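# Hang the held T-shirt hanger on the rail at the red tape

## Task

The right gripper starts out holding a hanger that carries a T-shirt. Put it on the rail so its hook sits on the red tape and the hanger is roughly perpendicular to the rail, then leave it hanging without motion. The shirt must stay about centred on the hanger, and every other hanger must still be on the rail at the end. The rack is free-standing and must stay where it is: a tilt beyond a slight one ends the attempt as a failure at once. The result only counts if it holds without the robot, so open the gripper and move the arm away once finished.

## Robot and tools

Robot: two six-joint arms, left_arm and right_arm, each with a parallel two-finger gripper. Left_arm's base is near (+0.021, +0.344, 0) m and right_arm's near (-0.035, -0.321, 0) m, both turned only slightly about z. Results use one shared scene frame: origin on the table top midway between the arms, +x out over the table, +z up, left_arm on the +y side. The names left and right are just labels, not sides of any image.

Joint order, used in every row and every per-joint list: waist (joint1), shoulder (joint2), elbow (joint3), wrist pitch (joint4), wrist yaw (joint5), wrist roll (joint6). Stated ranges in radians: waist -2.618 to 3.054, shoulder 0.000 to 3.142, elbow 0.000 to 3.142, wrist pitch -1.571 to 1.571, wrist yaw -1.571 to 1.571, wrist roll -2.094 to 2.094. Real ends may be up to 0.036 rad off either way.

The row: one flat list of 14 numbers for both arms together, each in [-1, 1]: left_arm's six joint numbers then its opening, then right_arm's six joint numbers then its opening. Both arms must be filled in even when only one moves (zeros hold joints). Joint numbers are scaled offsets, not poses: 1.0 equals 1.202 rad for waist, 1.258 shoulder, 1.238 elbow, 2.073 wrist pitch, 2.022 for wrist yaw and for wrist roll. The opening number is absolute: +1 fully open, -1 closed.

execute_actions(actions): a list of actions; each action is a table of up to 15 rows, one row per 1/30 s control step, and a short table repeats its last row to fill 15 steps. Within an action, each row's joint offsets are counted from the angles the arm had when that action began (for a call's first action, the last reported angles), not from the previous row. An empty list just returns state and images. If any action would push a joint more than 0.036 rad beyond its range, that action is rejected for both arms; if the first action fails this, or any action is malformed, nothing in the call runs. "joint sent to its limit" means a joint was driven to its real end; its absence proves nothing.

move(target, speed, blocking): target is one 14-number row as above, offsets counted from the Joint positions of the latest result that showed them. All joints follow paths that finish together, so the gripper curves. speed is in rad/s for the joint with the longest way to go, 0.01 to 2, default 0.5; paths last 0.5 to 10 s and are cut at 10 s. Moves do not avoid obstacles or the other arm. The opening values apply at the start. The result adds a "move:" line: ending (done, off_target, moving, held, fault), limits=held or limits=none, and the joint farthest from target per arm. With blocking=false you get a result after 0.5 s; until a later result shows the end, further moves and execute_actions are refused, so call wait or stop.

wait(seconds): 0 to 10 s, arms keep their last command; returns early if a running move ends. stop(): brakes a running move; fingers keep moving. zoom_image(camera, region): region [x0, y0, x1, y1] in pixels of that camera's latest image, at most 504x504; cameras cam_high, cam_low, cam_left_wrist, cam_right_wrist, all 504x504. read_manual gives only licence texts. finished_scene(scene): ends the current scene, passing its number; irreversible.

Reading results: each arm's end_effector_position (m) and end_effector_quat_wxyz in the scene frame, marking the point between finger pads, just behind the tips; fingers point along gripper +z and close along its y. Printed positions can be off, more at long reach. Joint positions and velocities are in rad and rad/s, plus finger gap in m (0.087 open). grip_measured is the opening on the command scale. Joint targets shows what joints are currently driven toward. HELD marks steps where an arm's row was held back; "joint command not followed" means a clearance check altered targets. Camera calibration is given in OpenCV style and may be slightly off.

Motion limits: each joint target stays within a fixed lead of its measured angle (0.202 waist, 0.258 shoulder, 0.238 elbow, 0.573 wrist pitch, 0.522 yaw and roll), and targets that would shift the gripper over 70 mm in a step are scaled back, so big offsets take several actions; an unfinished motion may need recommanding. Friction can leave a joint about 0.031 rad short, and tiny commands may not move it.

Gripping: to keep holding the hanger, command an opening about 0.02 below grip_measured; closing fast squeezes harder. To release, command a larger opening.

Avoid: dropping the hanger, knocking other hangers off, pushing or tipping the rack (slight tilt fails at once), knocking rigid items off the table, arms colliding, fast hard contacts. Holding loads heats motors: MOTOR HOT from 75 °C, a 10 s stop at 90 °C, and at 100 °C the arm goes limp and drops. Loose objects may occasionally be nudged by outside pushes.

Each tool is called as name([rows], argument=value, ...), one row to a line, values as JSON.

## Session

execute_actions(actions=[])

Scene clock: 0.00 s.
left_arm: end_effector_position=(+0.4039, +0.3101, +0.3581) grip_measured=+0.983 end_effector_quat_wxyz=(+0.705, +0.033, +0.708, -0.029) | right_arm: end_effector_position=(+0.2967, +0.0739, +0.3982) grip_measured=-0.832 end_effector_quat_wxyz=(+0.646, -0.214, +0.711, +0.175)
Joint names: [waist, shoulder, elbow, wrist pitch, wrist yaw, wrist roll]
Joint positions: left_arm=[-0.004  1.053  1.046  0.003 -0.001  0.005  0.087] | right_arm=[ 0.891  1.682  1.808 -0.242  0.464  0.023  0.007]
Joint velocities: left_arm=[-0.007  0.007  0.012  0.022  0.022  0.066 -0.   ] | right_arm=[-0.012  0.002  0.002  0.007 -0.022  0.007 -0.001]
Joint targets: left_arm=[-0.004 1.053 1.046 0.003 -0.001 0.005] | right_arm=[0.891 1.682 1.808 -0.213 0.464 0.023]
camera_calibration (this result's frames):
cam_right_wrist: T_world_to_cam=[[0.515622, -0.856107, 0.0348411, -0.104617], [-0.696665, -0.44257, -0.564615, 0.487119], [0.49879, 0.266855, -0.824619, 0.301053], [0, 0, 0, 1]] pos_world=[0.243139, 0.0456836, 0.526933]

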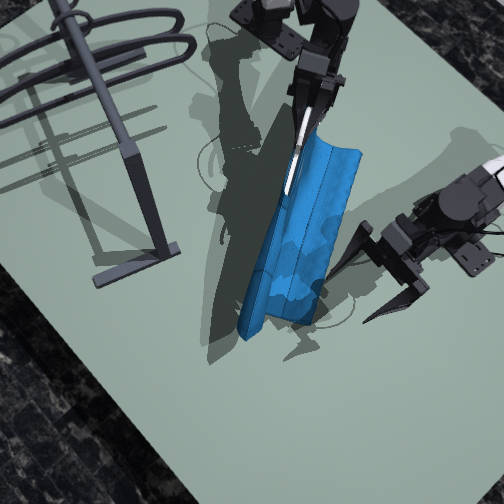

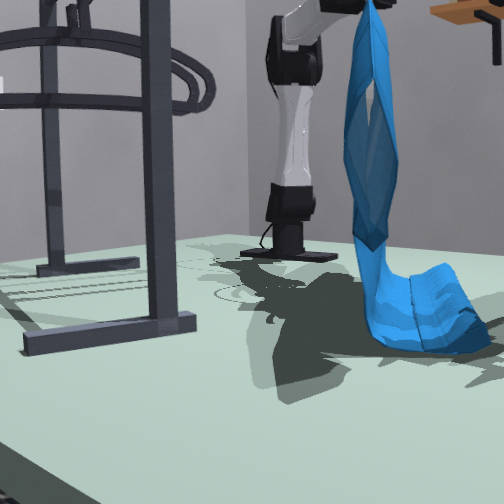

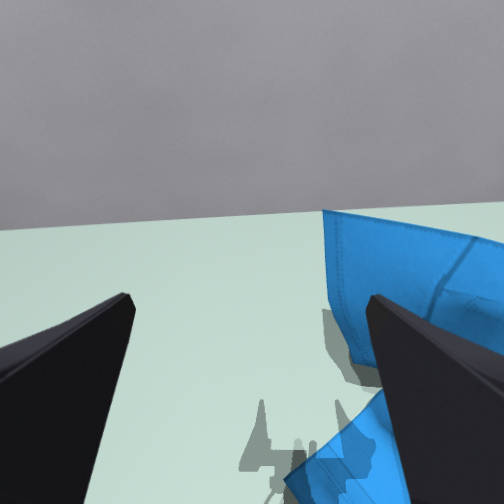

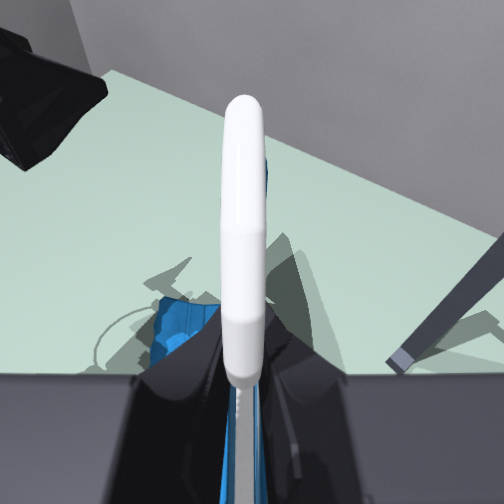

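move(target=[0.2,-0.02,-0.25,0.5,0,0,1,0.55,-0.54,-0.08,-0.215,0.485,-0.01,-0.87], speed=0.4)

move(target=[-0.95,0,0,0,0,0,1,-0.2,0,0,0,0,0,-0.87], speed=0.7)

Scene clock: 13.07 s.
left_arm: end_effector_position=(+0.3717, +0.3938, +0.4661) grip_measured=+0.983 end_effector_quat_wxyz=(+0.912, -0.028, +0.404, +0.066) | right_arm: end_effector_position=(+0.1250, -0.1796, +0.5035) grip_measured=-0.832 end_effector_quat_wxyz=(+0.702, -0.076, +0.702, +0.093)
Joint names: [waist, shoulder, elbow, wrist pitch, wrist yaw, wrist roll]
Joint positions: left_arm=[ 0.225  1.053  0.759  1.032 -0.001  0.005  0.087] | right_arm=[ 1.544  1.011  1.729 -0.701  1.435  0.008  0.007]
Joint velocities: left_arm=[-0.002  0.017 -0.012 -0.022 -0.022 -0.007 -0.   ] | right_arm=[-0.012 -0.007  0.017  0.037 -0.081 -0.007  0.001]
Joint targets: left_arm=[0.237 1.028 0.736 1.039 -0.001 0.005] | right_arm=[1.552 1.002 1.709 -0.688 1.445 0.003]
move: off_target (left_arm); limits=none; left_arm: farthest joint: the shoulder, 0.026 radians from its target (0.026 radians at the start); right_arm: farthest joint: the elbow, 0.020 radians from its target (0.099 radians at the start)
camera_calibration (this result's frames):
cam_left_wrist: T_world_to_cam=[[0.149635, -0.988737, 0.00276556, 0.328016], [-0.150012, -0.0254672, -0.988356, 0.54548], [0.977295, 0.147478, -0.152133, -0.205157], [0, 0, 0, 1]] pos_world=[0.233245, 0.36847, 0.50701]
cam_right_wrist: T_world_to_cam=[[0.220515, -0.975169, -0.0204544, -0.193438], [-0.745674, -0.155026, -0.648026, 0.41456], [0.628764, 0.158152, -0.761344, 0.473609], [0, 0, 0, 1]] pos_world=[0.0539942, -0.199269, 0.625268]

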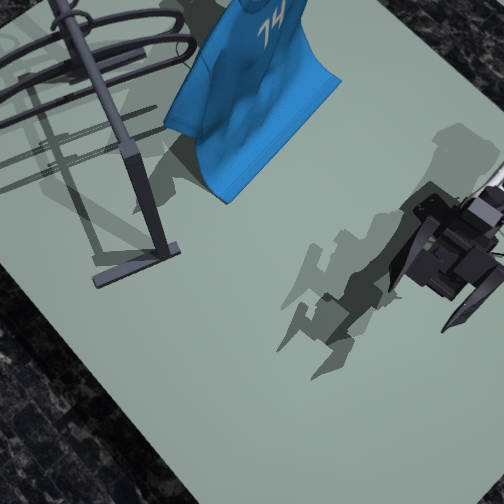

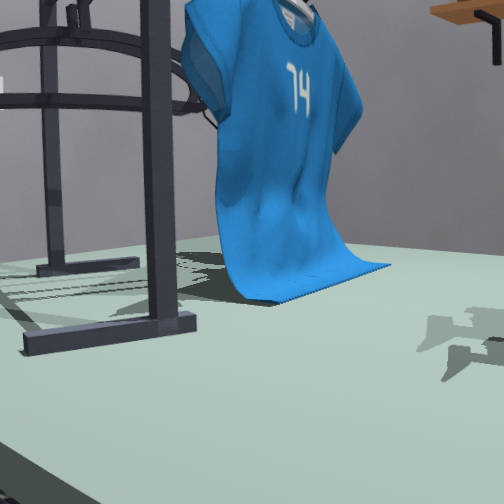

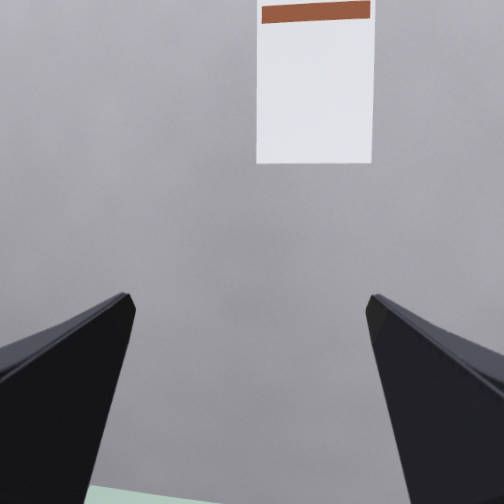

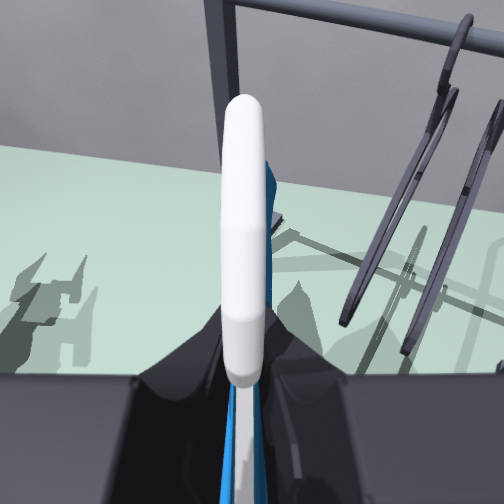

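Scene clock: 15.13 s.
left_arm: end_effector_position=(+0.2157, +0.0482, +0.4661) grip_measured=+0.983 end_effector_quat_wxyz=(+0.806, +0.192, +0.356, -0.432) | right_arm: end_effector_position=(+0.1531, -0.2207, +0.5022) grip_measured=-0.832 end_effector_quat_wxyz=(+0.707, +0.001, +0.707, +0.007)
Joint names: [waist, shoulder, elbow, wrist pitch, wrist yaw, wrist roll]
Joint positions: left_arm=[-0.906  1.053  0.759  1.032 -0.003  0.005  0.087] | right_arm=[ 1.312  1.011  1.729 -0.715  1.435  0.008  0.007]
Joint velocities: left_arm=[ 0.007  0.002 -0.012 -0.007 -0.022 -0.007  0.001] | right_arm=[ 0.002 -0.012 -0.002 -0.095  0.066 -0.125 -0.   ]
Joint targets: left_arm=[-0.916 1.053 0.759 1.032 -0.001 0.005] | right_arm=[1.303 1.011 1.729 -0.701 1.435 0.008]
move: done; limits=none; left_arm: farthest joint: the waist, 0.011 radians from its target (1.142 radians at the start); right_arm: farthest joint: the wrist pitch, 0.014 radians from its target (0.000 radians at the start)
camera_calibration (this result's frames):
cam_left_wrist: T_world_to_cam=[[-0.830191, -0.557464, 0.00404749, 0.19962], [-0.0881386, 0.124083, -0.98835, 0.492712], [0.550467, -0.820876, -0.152146, 0.137062], [0, 0, 0, 1]] pos_world=[0.133701, 0.162654, 0.507017]
cam_right_wrist: T_world_to_cam=[[-0.00956931, -0.999931, -0.00681733, -0.216833], [-0.762468, 0.0117074, -0.64692, 0.467089], [0.646955, -0.00099257, -0.762528, 0.42409], [0, 0, 0, 1]] pos_world=[0.0796988, -0.221865, 0.624071]

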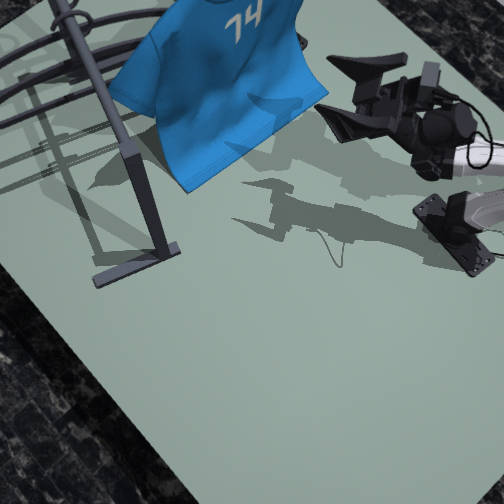

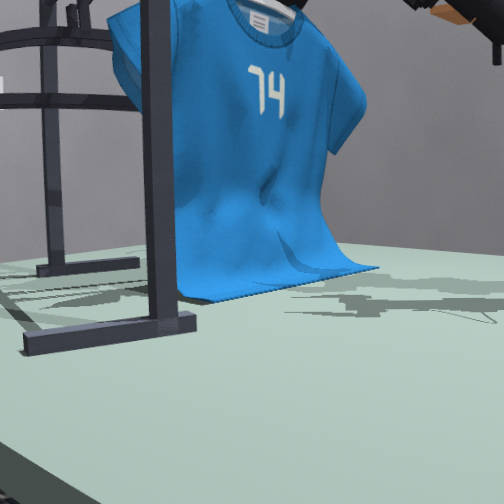

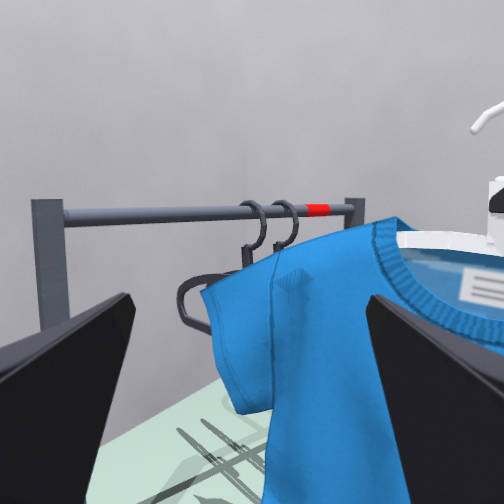

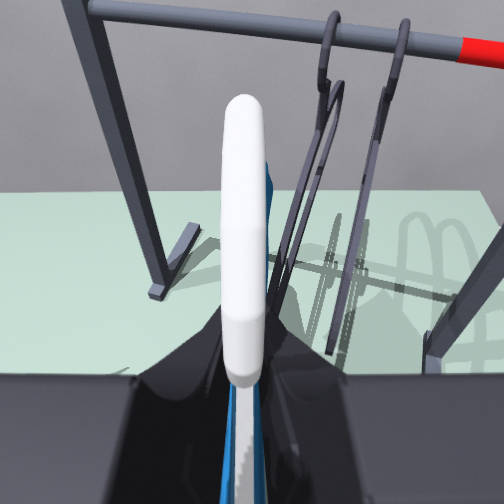

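move(target=[0.1,0,0,0,0,0,1,-0.794,0.434,0.06,0.26,-0.32,0,-0.87], speed=0.35)

zoom_image(camera="cam_left_wrist", region=[200,140,400,300])

Scene clock: 33.23 s.
left_arm: end_effector_position=(+0.2467, +0.0711, +0.4661) grip_measured=+0.983 end_effector_quat_wxyz=(+0.828, +0.173, +0.366, -0.388) | right_arm: end_effector_position=(+0.4125, -0.2223, +0.4399) grip_measured=-0.832 end_effector_quat_wxyz=(+0.693, +0.105, +0.705, -0.109)
Joint names: [waist, shoulder, elbow, wrist pitch, wrist yaw, wrist roll]
Joint positions: left_arm=[-0.797  1.053  0.759  1.032 -0.003  0.005  0.087] | right_arm=[ 0.362  1.56   1.764 -0.226  0.798  0.008  0.007]
Joint velocities: left_arm=[-0.017 -0.002 -0.017 -0.022 -0.007 -0.095 -0.001] | right_arm=[ 0.017 -0.007 -0.012  0.007 -0.022 -0.081  0.   ]
Joint targets: left_arm=[-0.785 1.053 0.759 1.032 -0.003 0.005] | right_arm=[0.357 1.557 1.803 -0.176 0.788 0.008]
move: off_target (right_arm); limits=none; left_arm: farthest joint: the waist, 0.011 radians from its target (0.120 radians at the start); right_arm: farthest joint: the wrist pitch, 0.050 radians from its target (0.539 radians at the start)
camera_calibration (this result's frames):
cam_left_wrist: T_world_to_cam=[[-0.764555, -0.644545, 0.00404749, 0.228191], [-0.101125, 0.113748, -0.98835, 0.496543], [0.636576, -0.756057, -0.152146, 0.112937], [0, 0, 0, 1]] pos_world=[0.152785, 0.175985, 0.507017]
cam_right_wrist: T_world_to_cam=[[-0.316384, -0.948555, 0.0120075, -0.0867275], [-0.735116, 0.237153, -0.635109, 0.658297], [0.599588, -0.209765, -0.772329, 0.186215], [0, 0, 0, 1]] pos_world=[0.344832, -0.199321, 0.562951]

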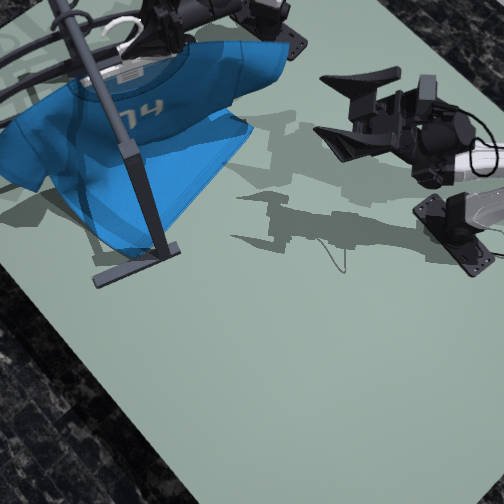

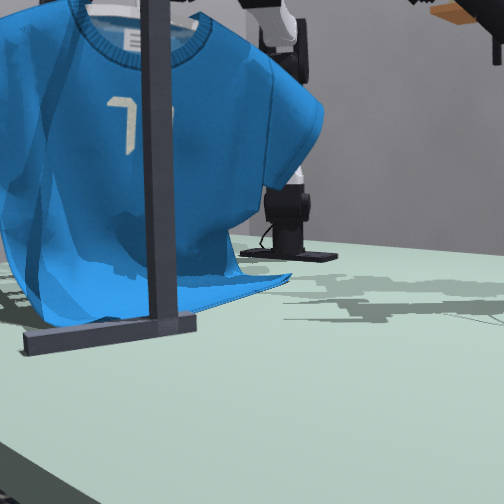

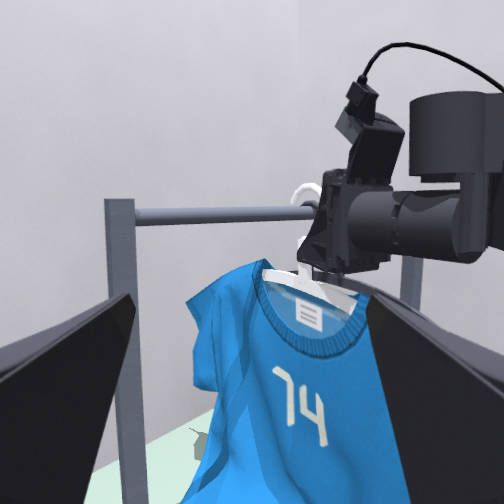

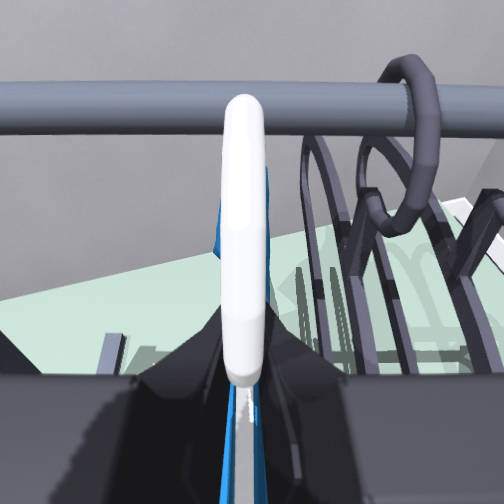

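Region (200, 140, 400, 300) of cam_left_wrist's 504x504 image, scaled by 2.520, with more detail than that image has; it fills the top 403 rows of this view, and the rest is white.

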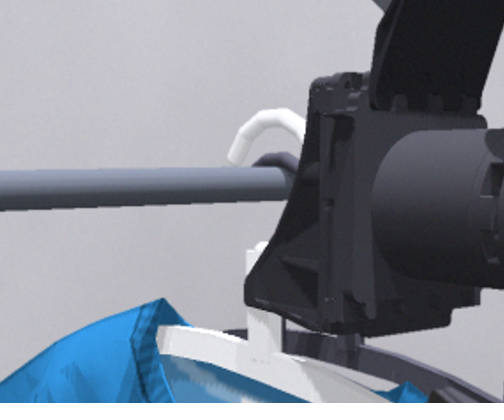

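move(target=[0,0,0,0,0,0,1,0,0,0.056,0.01,0,0,-0.87], speed=0.15)

move(target=[0,0,0,0,0,0,1,-0.13,0.108,0.14,0.012,-0.08,0,-0.87], speed=0.1)

zoom_image(camera="cam_left_wrist", region=[200,140,400,300])

Scene clock: 46.63 s.
left_arm: end_effector_position=(+0.2467, +0.0711, +0.4661) grip_measured=+0.983 end_effector_quat_wxyz=(+0.828, +0.173, +0.366, -0.388) | right_arm: end_effector_position=(+0.4102, -0.2235, +0.4501) grip_measured=-0.832 end_effector_quat_wxyz=(+0.697, +0.108, +0.701, -0.106)
Joint names: [waist, shoulder, elbow, wrist pitch, wrist yaw, wrist roll]
Joint positions: left_arm=[-0.797  1.053  0.759  1.032 -0.003  0.005  0.087] | right_arm=[ 0.362  1.561  1.799 -0.246  0.797  0.008  0.007]
Joint velocities: left_arm=[ 0.027  0.002  0.002 -0.066  0.022 -0.007 -0.001] | right_arm=[-0.007 -0.002 -0.007 -0.022 -0.037 -0.007 -0.001]
Joint targets: left_arm=[-0.797 1.053 0.759 1.032 -0.003 0.005] | right_arm=[0.362 1.560 1.834 -0.205 0.798 0.008]
move: off_target (right_arm); limits=none; left_arm: farthest joint: the waist, 0.000 radians from its target (0.000 radians at the start); right_arm: farthest joint: the wrist pitch, 0.041 radians from its target (0.020 radians at the start)
camera_calibration (this result's frames):
cam_left_wrist: T_world_to_cam=[[-0.764555, -0.644545, 0.00404749, 0.228191], [-0.101125, 0.113748, -0.98835, 0.496543], [0.636576, -0.756057, -0.152146, 0.112937], [0, 0, 0, 1]] pos_world=[0.152785, 0.175985, 0.507017]
cam_right_wrist: T_world_to_cam=[[-0.315744, -0.948842, 0.00227912, -0.0846468], [-0.727793, 0.240644, -0.64219, 0.664229], [0.608788, -0.204427, -0.766542, 0.190016], [0, 0, 0, 1]] pos_world=[0.341015, -0.201315, 0.57241]

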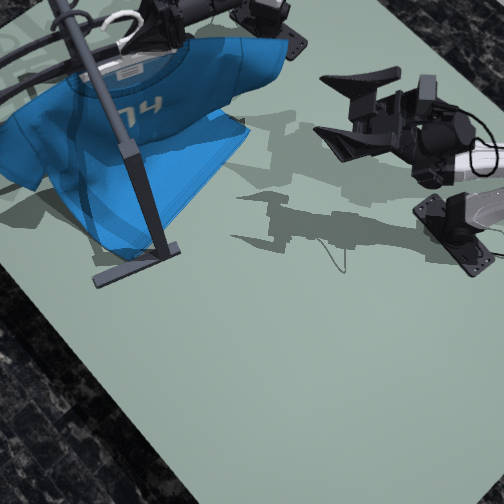

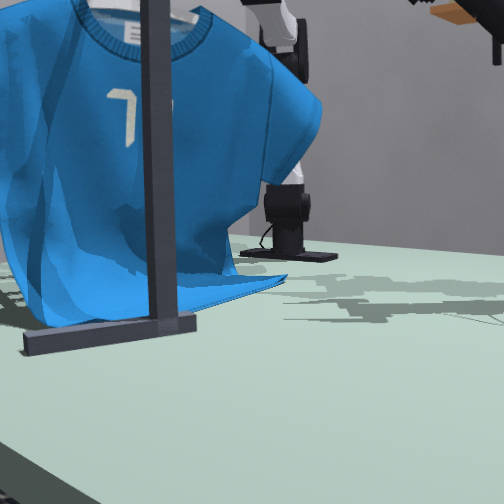

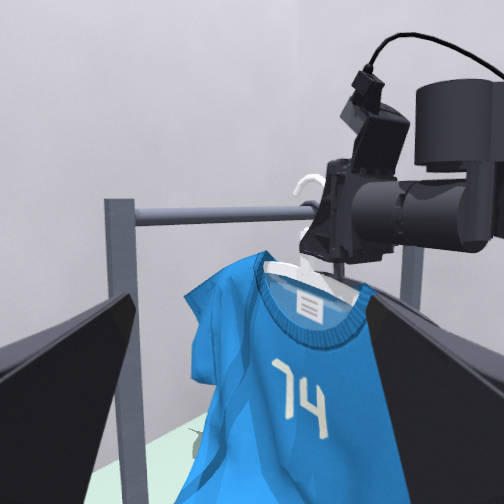

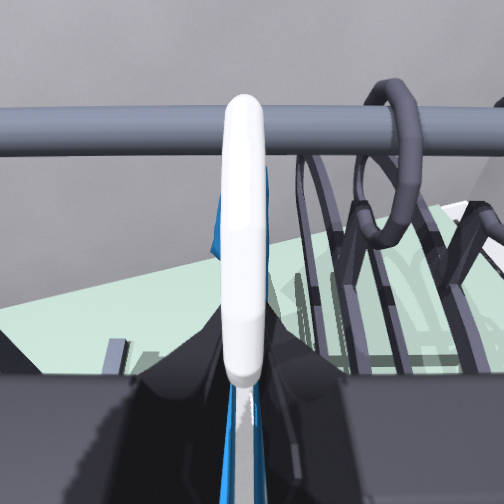

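Scene clock: 48.87 s.
left_arm: end_effector_position=(+0.2467, +0.0711, +0.4661) grip_measured=+0.983 end_effector_quat_wxyz=(+0.828, +0.173, +0.366, -0.388) | right_arm: end_effector_position=(+0.4619, -0.2542, +0.4424) grip_measured=-0.832 end_effector_quat_wxyz=(+0.689, +0.103, +0.709, -0.108)
Joint names: [waist, shoulder, elbow, wrist pitch, wrist yaw, wrist roll]
Joint positions: left_arm=[-0.797  1.053  0.759  1.032 -0.003  0.005  0.087] | right_arm=[ 0.213  1.696  1.933 -0.27   0.644  0.008  0.007]
Joint velocities: left_arm=[ 0.007 -0.002 -0.007 -0.022 -0.022 -0.007  0.001] | right_arm=[-0.002  0.007 -0.002  0.007 -0.007 -0.066 -0.   ]
Joint targets: left_arm=[-0.797 1.053 0.759 1.032 -0.003 0.005] | right_arm=[0.205 1.698 1.972 -0.221 0.636 0.008]
move: off_target (right_arm); limits=none; left_arm: farthest joint: the waist, 0.000 radians from its target (0.000 radians at the start); right_arm: farthest joint: the wrist pitch, 0.049 radians from its target (0.025 radians at the start)
camera_calibration (this result's frames):
cam_left_wrist: T_world_to_cam=[[-0.764555, -0.644545, 0.00404749, 0.228191], [-0.101125, 0.113748, -0.98835, 0.496543], [0.636576, -0.756057, -0.152146, 0.112937], [0, 0, 0, 1]] pos_world=[0.152785, 0.175985, 0.507017]
cam_right_wrist: T_world_to_cam=[[-0.312281, -0.949845, 0.0165657, -0.105614], [-0.74375, 0.233599, -0.626312, 0.702857], [0.59103, -0.207906, -0.779396, 0.159396], [0, 0, 0, 1]] pos_world=[0.395561, -0.231365, 0.56619]

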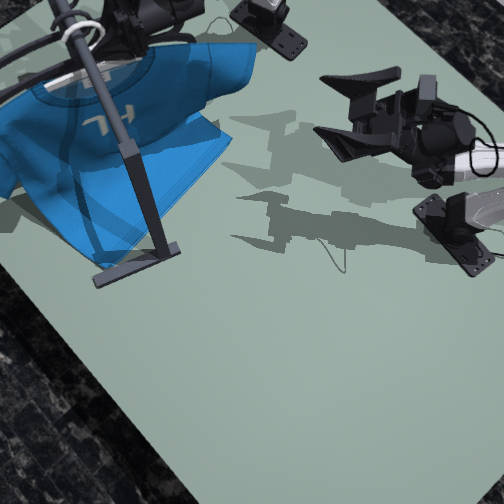

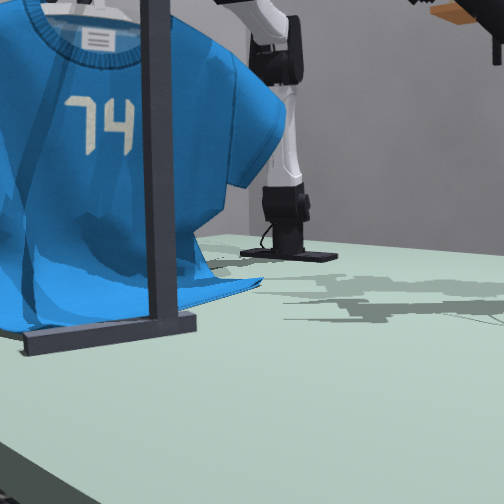

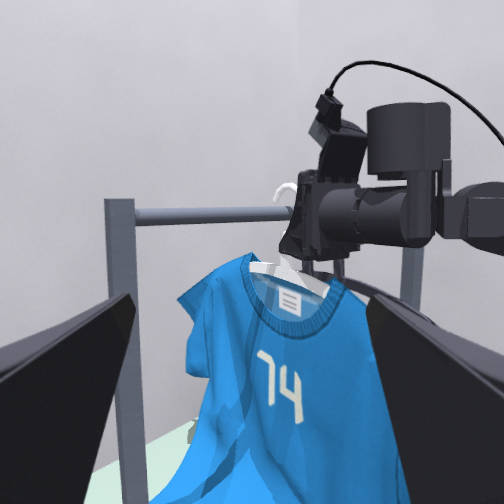

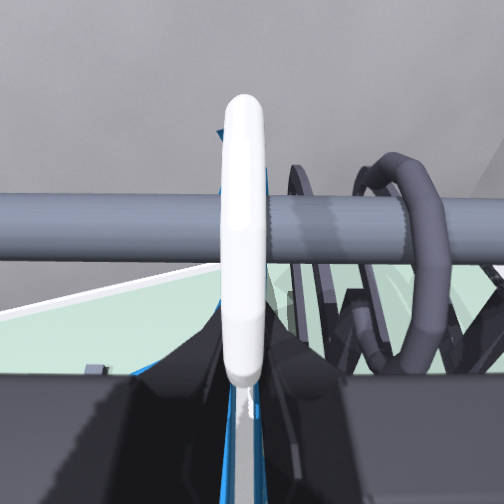

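Region (200, 140, 400, 300) of cam_left_wrist's 504x504 image, scaled by 2.520, with more detail than that image has; it fills the top 403 rows of this view, and the rest is white.

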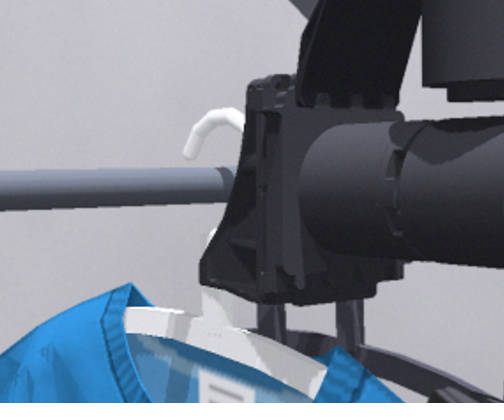

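move(target=[0,0,0,0,0,0,1,-0.192,-0.168,-0.186,0.038,-0.114,0,-0.87], speed=0.1)

Scene clock: 56.37 s.
left_arm: end_effector_position=(+0.2467, +0.0711, +0.4661) grip_measured=+0.983 end_effector_quat_wxyz=(+0.828, +0.173, +0.366, -0.388) | right_arm: end_effector_position=(+0.4351, -0.3327, +0.4333) grip_measured=-0.832 end_effector_quat_wxyz=(+0.685, +0.100, +0.714, -0.103)
Joint names: [waist, shoulder, elbow, wrist pitch, wrist yaw, wrist roll]
Joint positions: left_arm=[-0.797  1.053  0.759  1.032 -0.003  0.005  0.087] | right_arm=[-0.008  1.511  1.715 -0.248  0.413  0.008  0.007]
Joint velocities: left_arm=[-0.012  0.012  0.007  0.081 -0.037 -0.051 -0.   ] | right_arm=[-0.027 -0.002 -0.002 -0.066  0.007  0.022 -0.001]
Joint targets: left_arm=[-0.797 1.053 0.759 1.032 -0.003 0.005] | right_arm=[-0.018 1.485 1.702 -0.191 0.414 0.008]
move: off_target (right_arm); limits=none; left_arm: farthest joint: the waist, 0.000 radians from its target (0.000 radians at the start); right_arm: farthest joint: the wrist pitch, 0.057 radians from its target (0.079 radians at the start)
camera_calibration (this result's frames):
cam_left_wrist: T_world_to_cam=[[-0.764555, -0.644545, 0.00404749, 0.228191], [-0.101125, 0.113748, -0.98835, 0.496543], [0.636576, -0.756057, -0.152146, 0.112937], [0, 0, 0, 1]] pos_world=[0.152785, 0.175985, 0.507017]
cam_right_wrist: T_world_to_cam=[[-0.301353, -0.953401, 0.0145897, -0.193501], [-0.754291, 0.229002, -0.615308, 0.693925], [0.583294, -0.19643, -0.788152, 0.162783], [0, 0, 0, 1]] pos_world=[0.370158, -0.311419, 0.558098]

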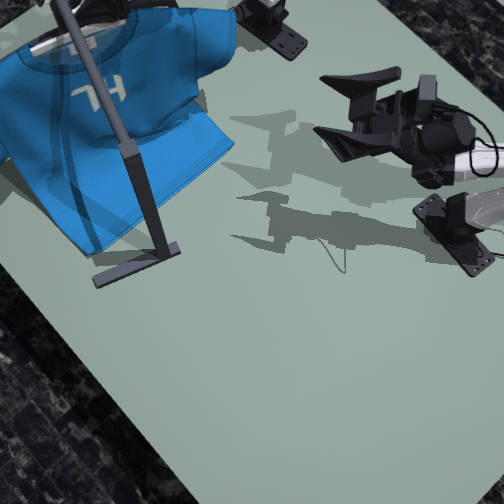

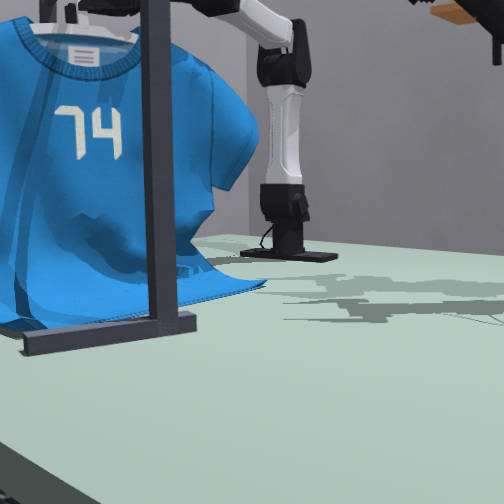

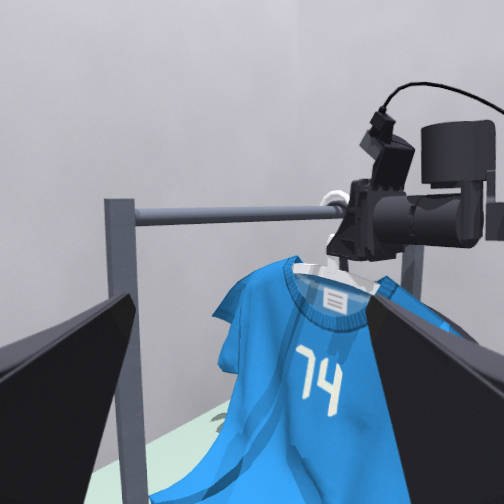

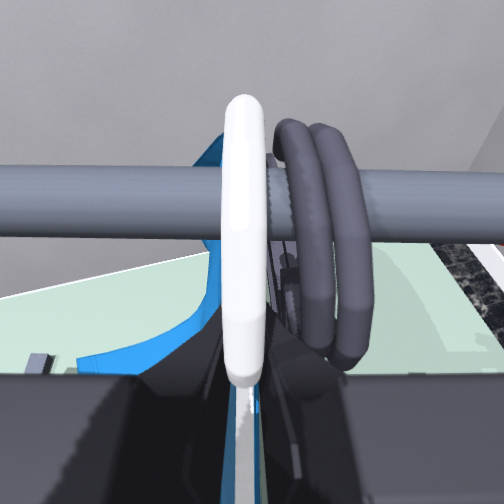

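move(target=[-0.2,0,0,0,0,0,1,-0.313,-0.093,-0.071,0.02,-0.176,0,-0.87], speed=0.13)

Scene clock: 64.10 s.
left_arm: end_effector_position=(+0.1788, +0.0270, +0.4661) grip_measured=+0.983 end_effector_quat_wxyz=(+0.778, +0.213, +0.344, -0.480) | right_arm: end_effector_position=(+0.4027, -0.4383, +0.4306) grip_measured=-0.832 end_effector_quat_wxyz=(+0.680, +0.109, +0.718, -0.100)
Joint names: [waist, shoulder, elbow, wrist pitch, wrist yaw, wrist roll]
Joint positions: left_arm=[-1.026  1.053  0.759  1.032 -0.003  0.005  0.087] | right_arm=[-0.373  1.42   1.638 -0.274  0.056  0.008  0.007]
Joint velocities: left_arm=[-0.002 -0.002 -0.002  0.051 -0.022  0.066  0.001] | right_arm=[-0.017  0.012 -0.002  0.037 -0.037 -0.081 -0.   ]
Joint targets: left_arm=[-1.037 1.053 0.759 1.032 -0.003 0.005] | right_arm=[-0.384 1.394 1.627 -0.206 0.057 0.008]
move: off_target (right_arm); limits=none; left_arm: farthest joint: the waist, 0.012 radians from its target (0.241 radians at the start); right_arm: farthest joint: the wrist pitch, 0.068 radians from its target (0.042 radians at the start)
camera_calibration (this result's frames):
cam_left_wrist: T_world_to_cam=[[-0.891031, -0.453924, 0.00404749, 0.165284], [-0.0726285, 0.133754, -0.98835, 0.489056], [0.448094, -0.880944, -0.152146, 0.159897], [0, 0, 0, 1]] pos_world=[0.111144, 0.150474, 0.507017]
cam_right_wrist: T_world_to_cam=[[-0.310405, -0.950604, 0.000204293, -0.292826], [-0.758225, 0.247457, -0.603208, 0.69645], [0.573362, -0.187394, -0.797584, 0.170843], [0, 0, 0, 1]] pos_world=[0.339216, -0.418688, 0.556425]

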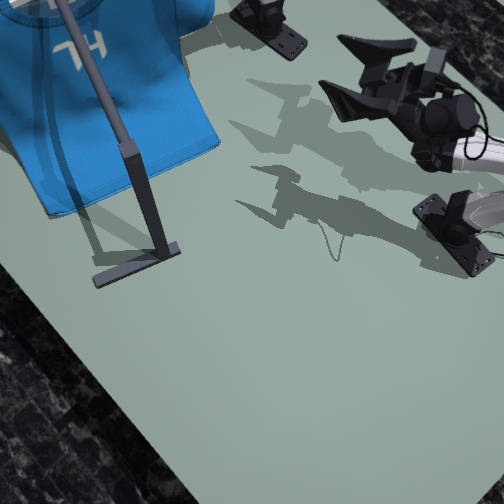

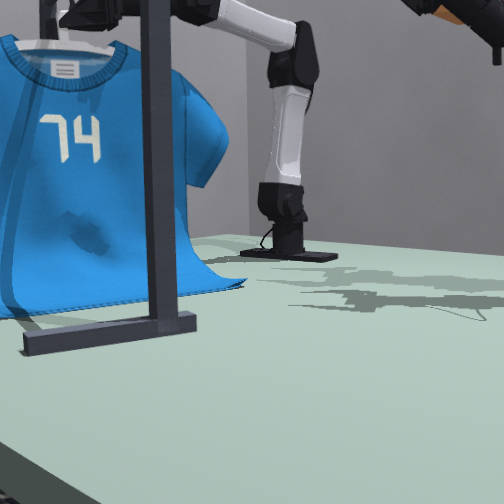

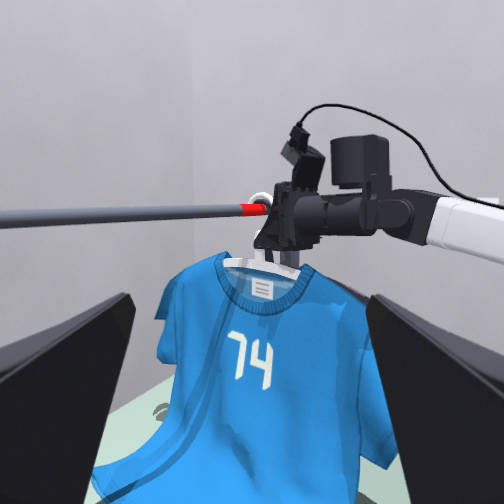

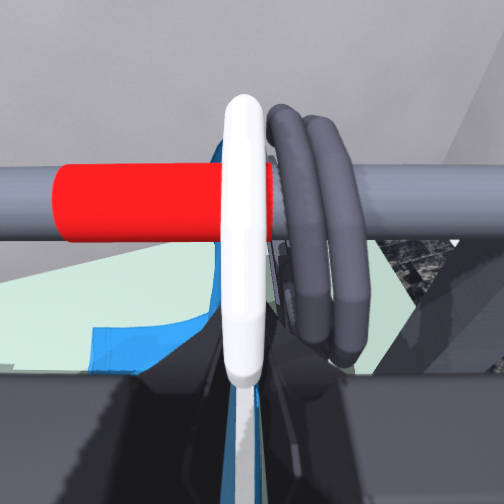

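Back 18 mm and lower ~12 mm.

move(target=[0,0,0,0,0,0,1,0.042,0,-0.04,0.035,0,0,-0.87], speed=0.08)

zoom_image(camera="cam_left_wrist", region=[210,160,330,280])

Scene clock: 68.67 s.
left_arm: end_effector_position=(+0.1788, +0.0270, +0.4661) grip_measured=+0.983 end_effector_quat_wxyz=(+0.778, +0.213, +0.344, -0.480) | right_arm: end_effector_position=(+0.4102, -0.4204, +0.4202) grip_measured=-0.832 end_effector_quat_wxyz=(+0.678, +0.095, +0.724, -0.085)
Joint names: [waist, shoulder, elbow, wrist pitch, wrist yaw, wrist roll]
Joint positions: left_arm=[-1.026  1.053  0.759  1.032 -0.003  0.005  0.087] | right_arm=[-0.331  1.42   1.604 -0.251  0.056  0.008  0.007]
Joint velocities: left_arm=[-0.002  0.007  0.002  0.066  0.007  0.022 -0.001] | right_arm=[ 0.012  0.007  0.012 -0.007 -0.037 -0.007 -0.   ]
Joint targets: left_arm=[-1.026 1.053 0.759 1.032 -0.003 0.005] | right_arm=[-0.323 1.420 1.589 -0.201 0.056 0.008]
move: off_target (right_arm); limits=none; left_arm: farthest joint: the waist, 0.000 radians from its target (0.000 radians at the start); right_arm: farthest joint: the wrist pitch, 0.050 radians from its target (0.073 radians at the start)
camera_calibration (this result's frames):
cam_left_wrist: T_world_to_cam=[[-0.891031, -0.453924, 0.00404749, 0.165284], [-0.0726285, 0.133754, -0.98835, 0.489056], [0.448094, -0.880944, -0.152146, 0.159897], [0, 0, 0, 1]] pos_world=[0.111144, 0.150474, 0.507017]
cam_right_wrist: T_world_to_cam=[[-0.269881, -0.962893, 0.00100103, -0.295569], [-0.774511, 0.216463, -0.594371, 0.681347], [0.572099, -0.161185, -0.80419, 0.175849], [0, 0, 0, 1]] pos_world=[0.347339, -0.403744, 0.546685]

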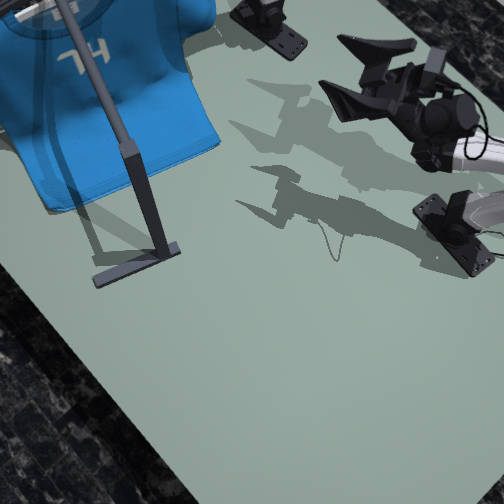

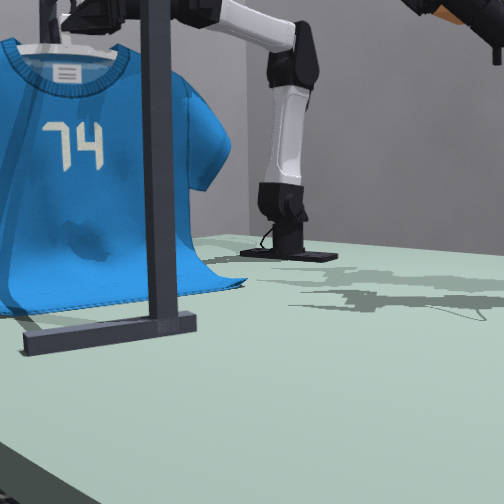

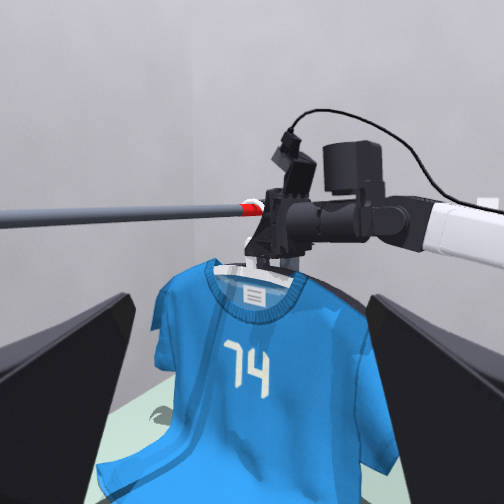

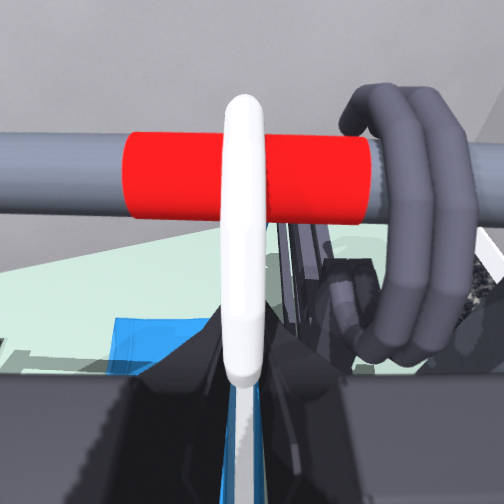

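Region (210, 160, 330, 280) of cam_left_wrist's 504x504 image, scaled by 4.200, with more detail than that image has.

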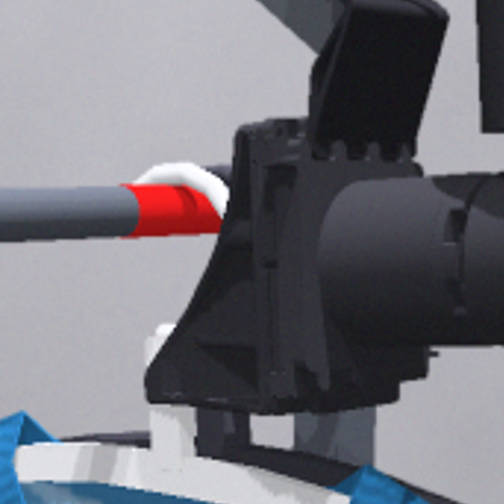

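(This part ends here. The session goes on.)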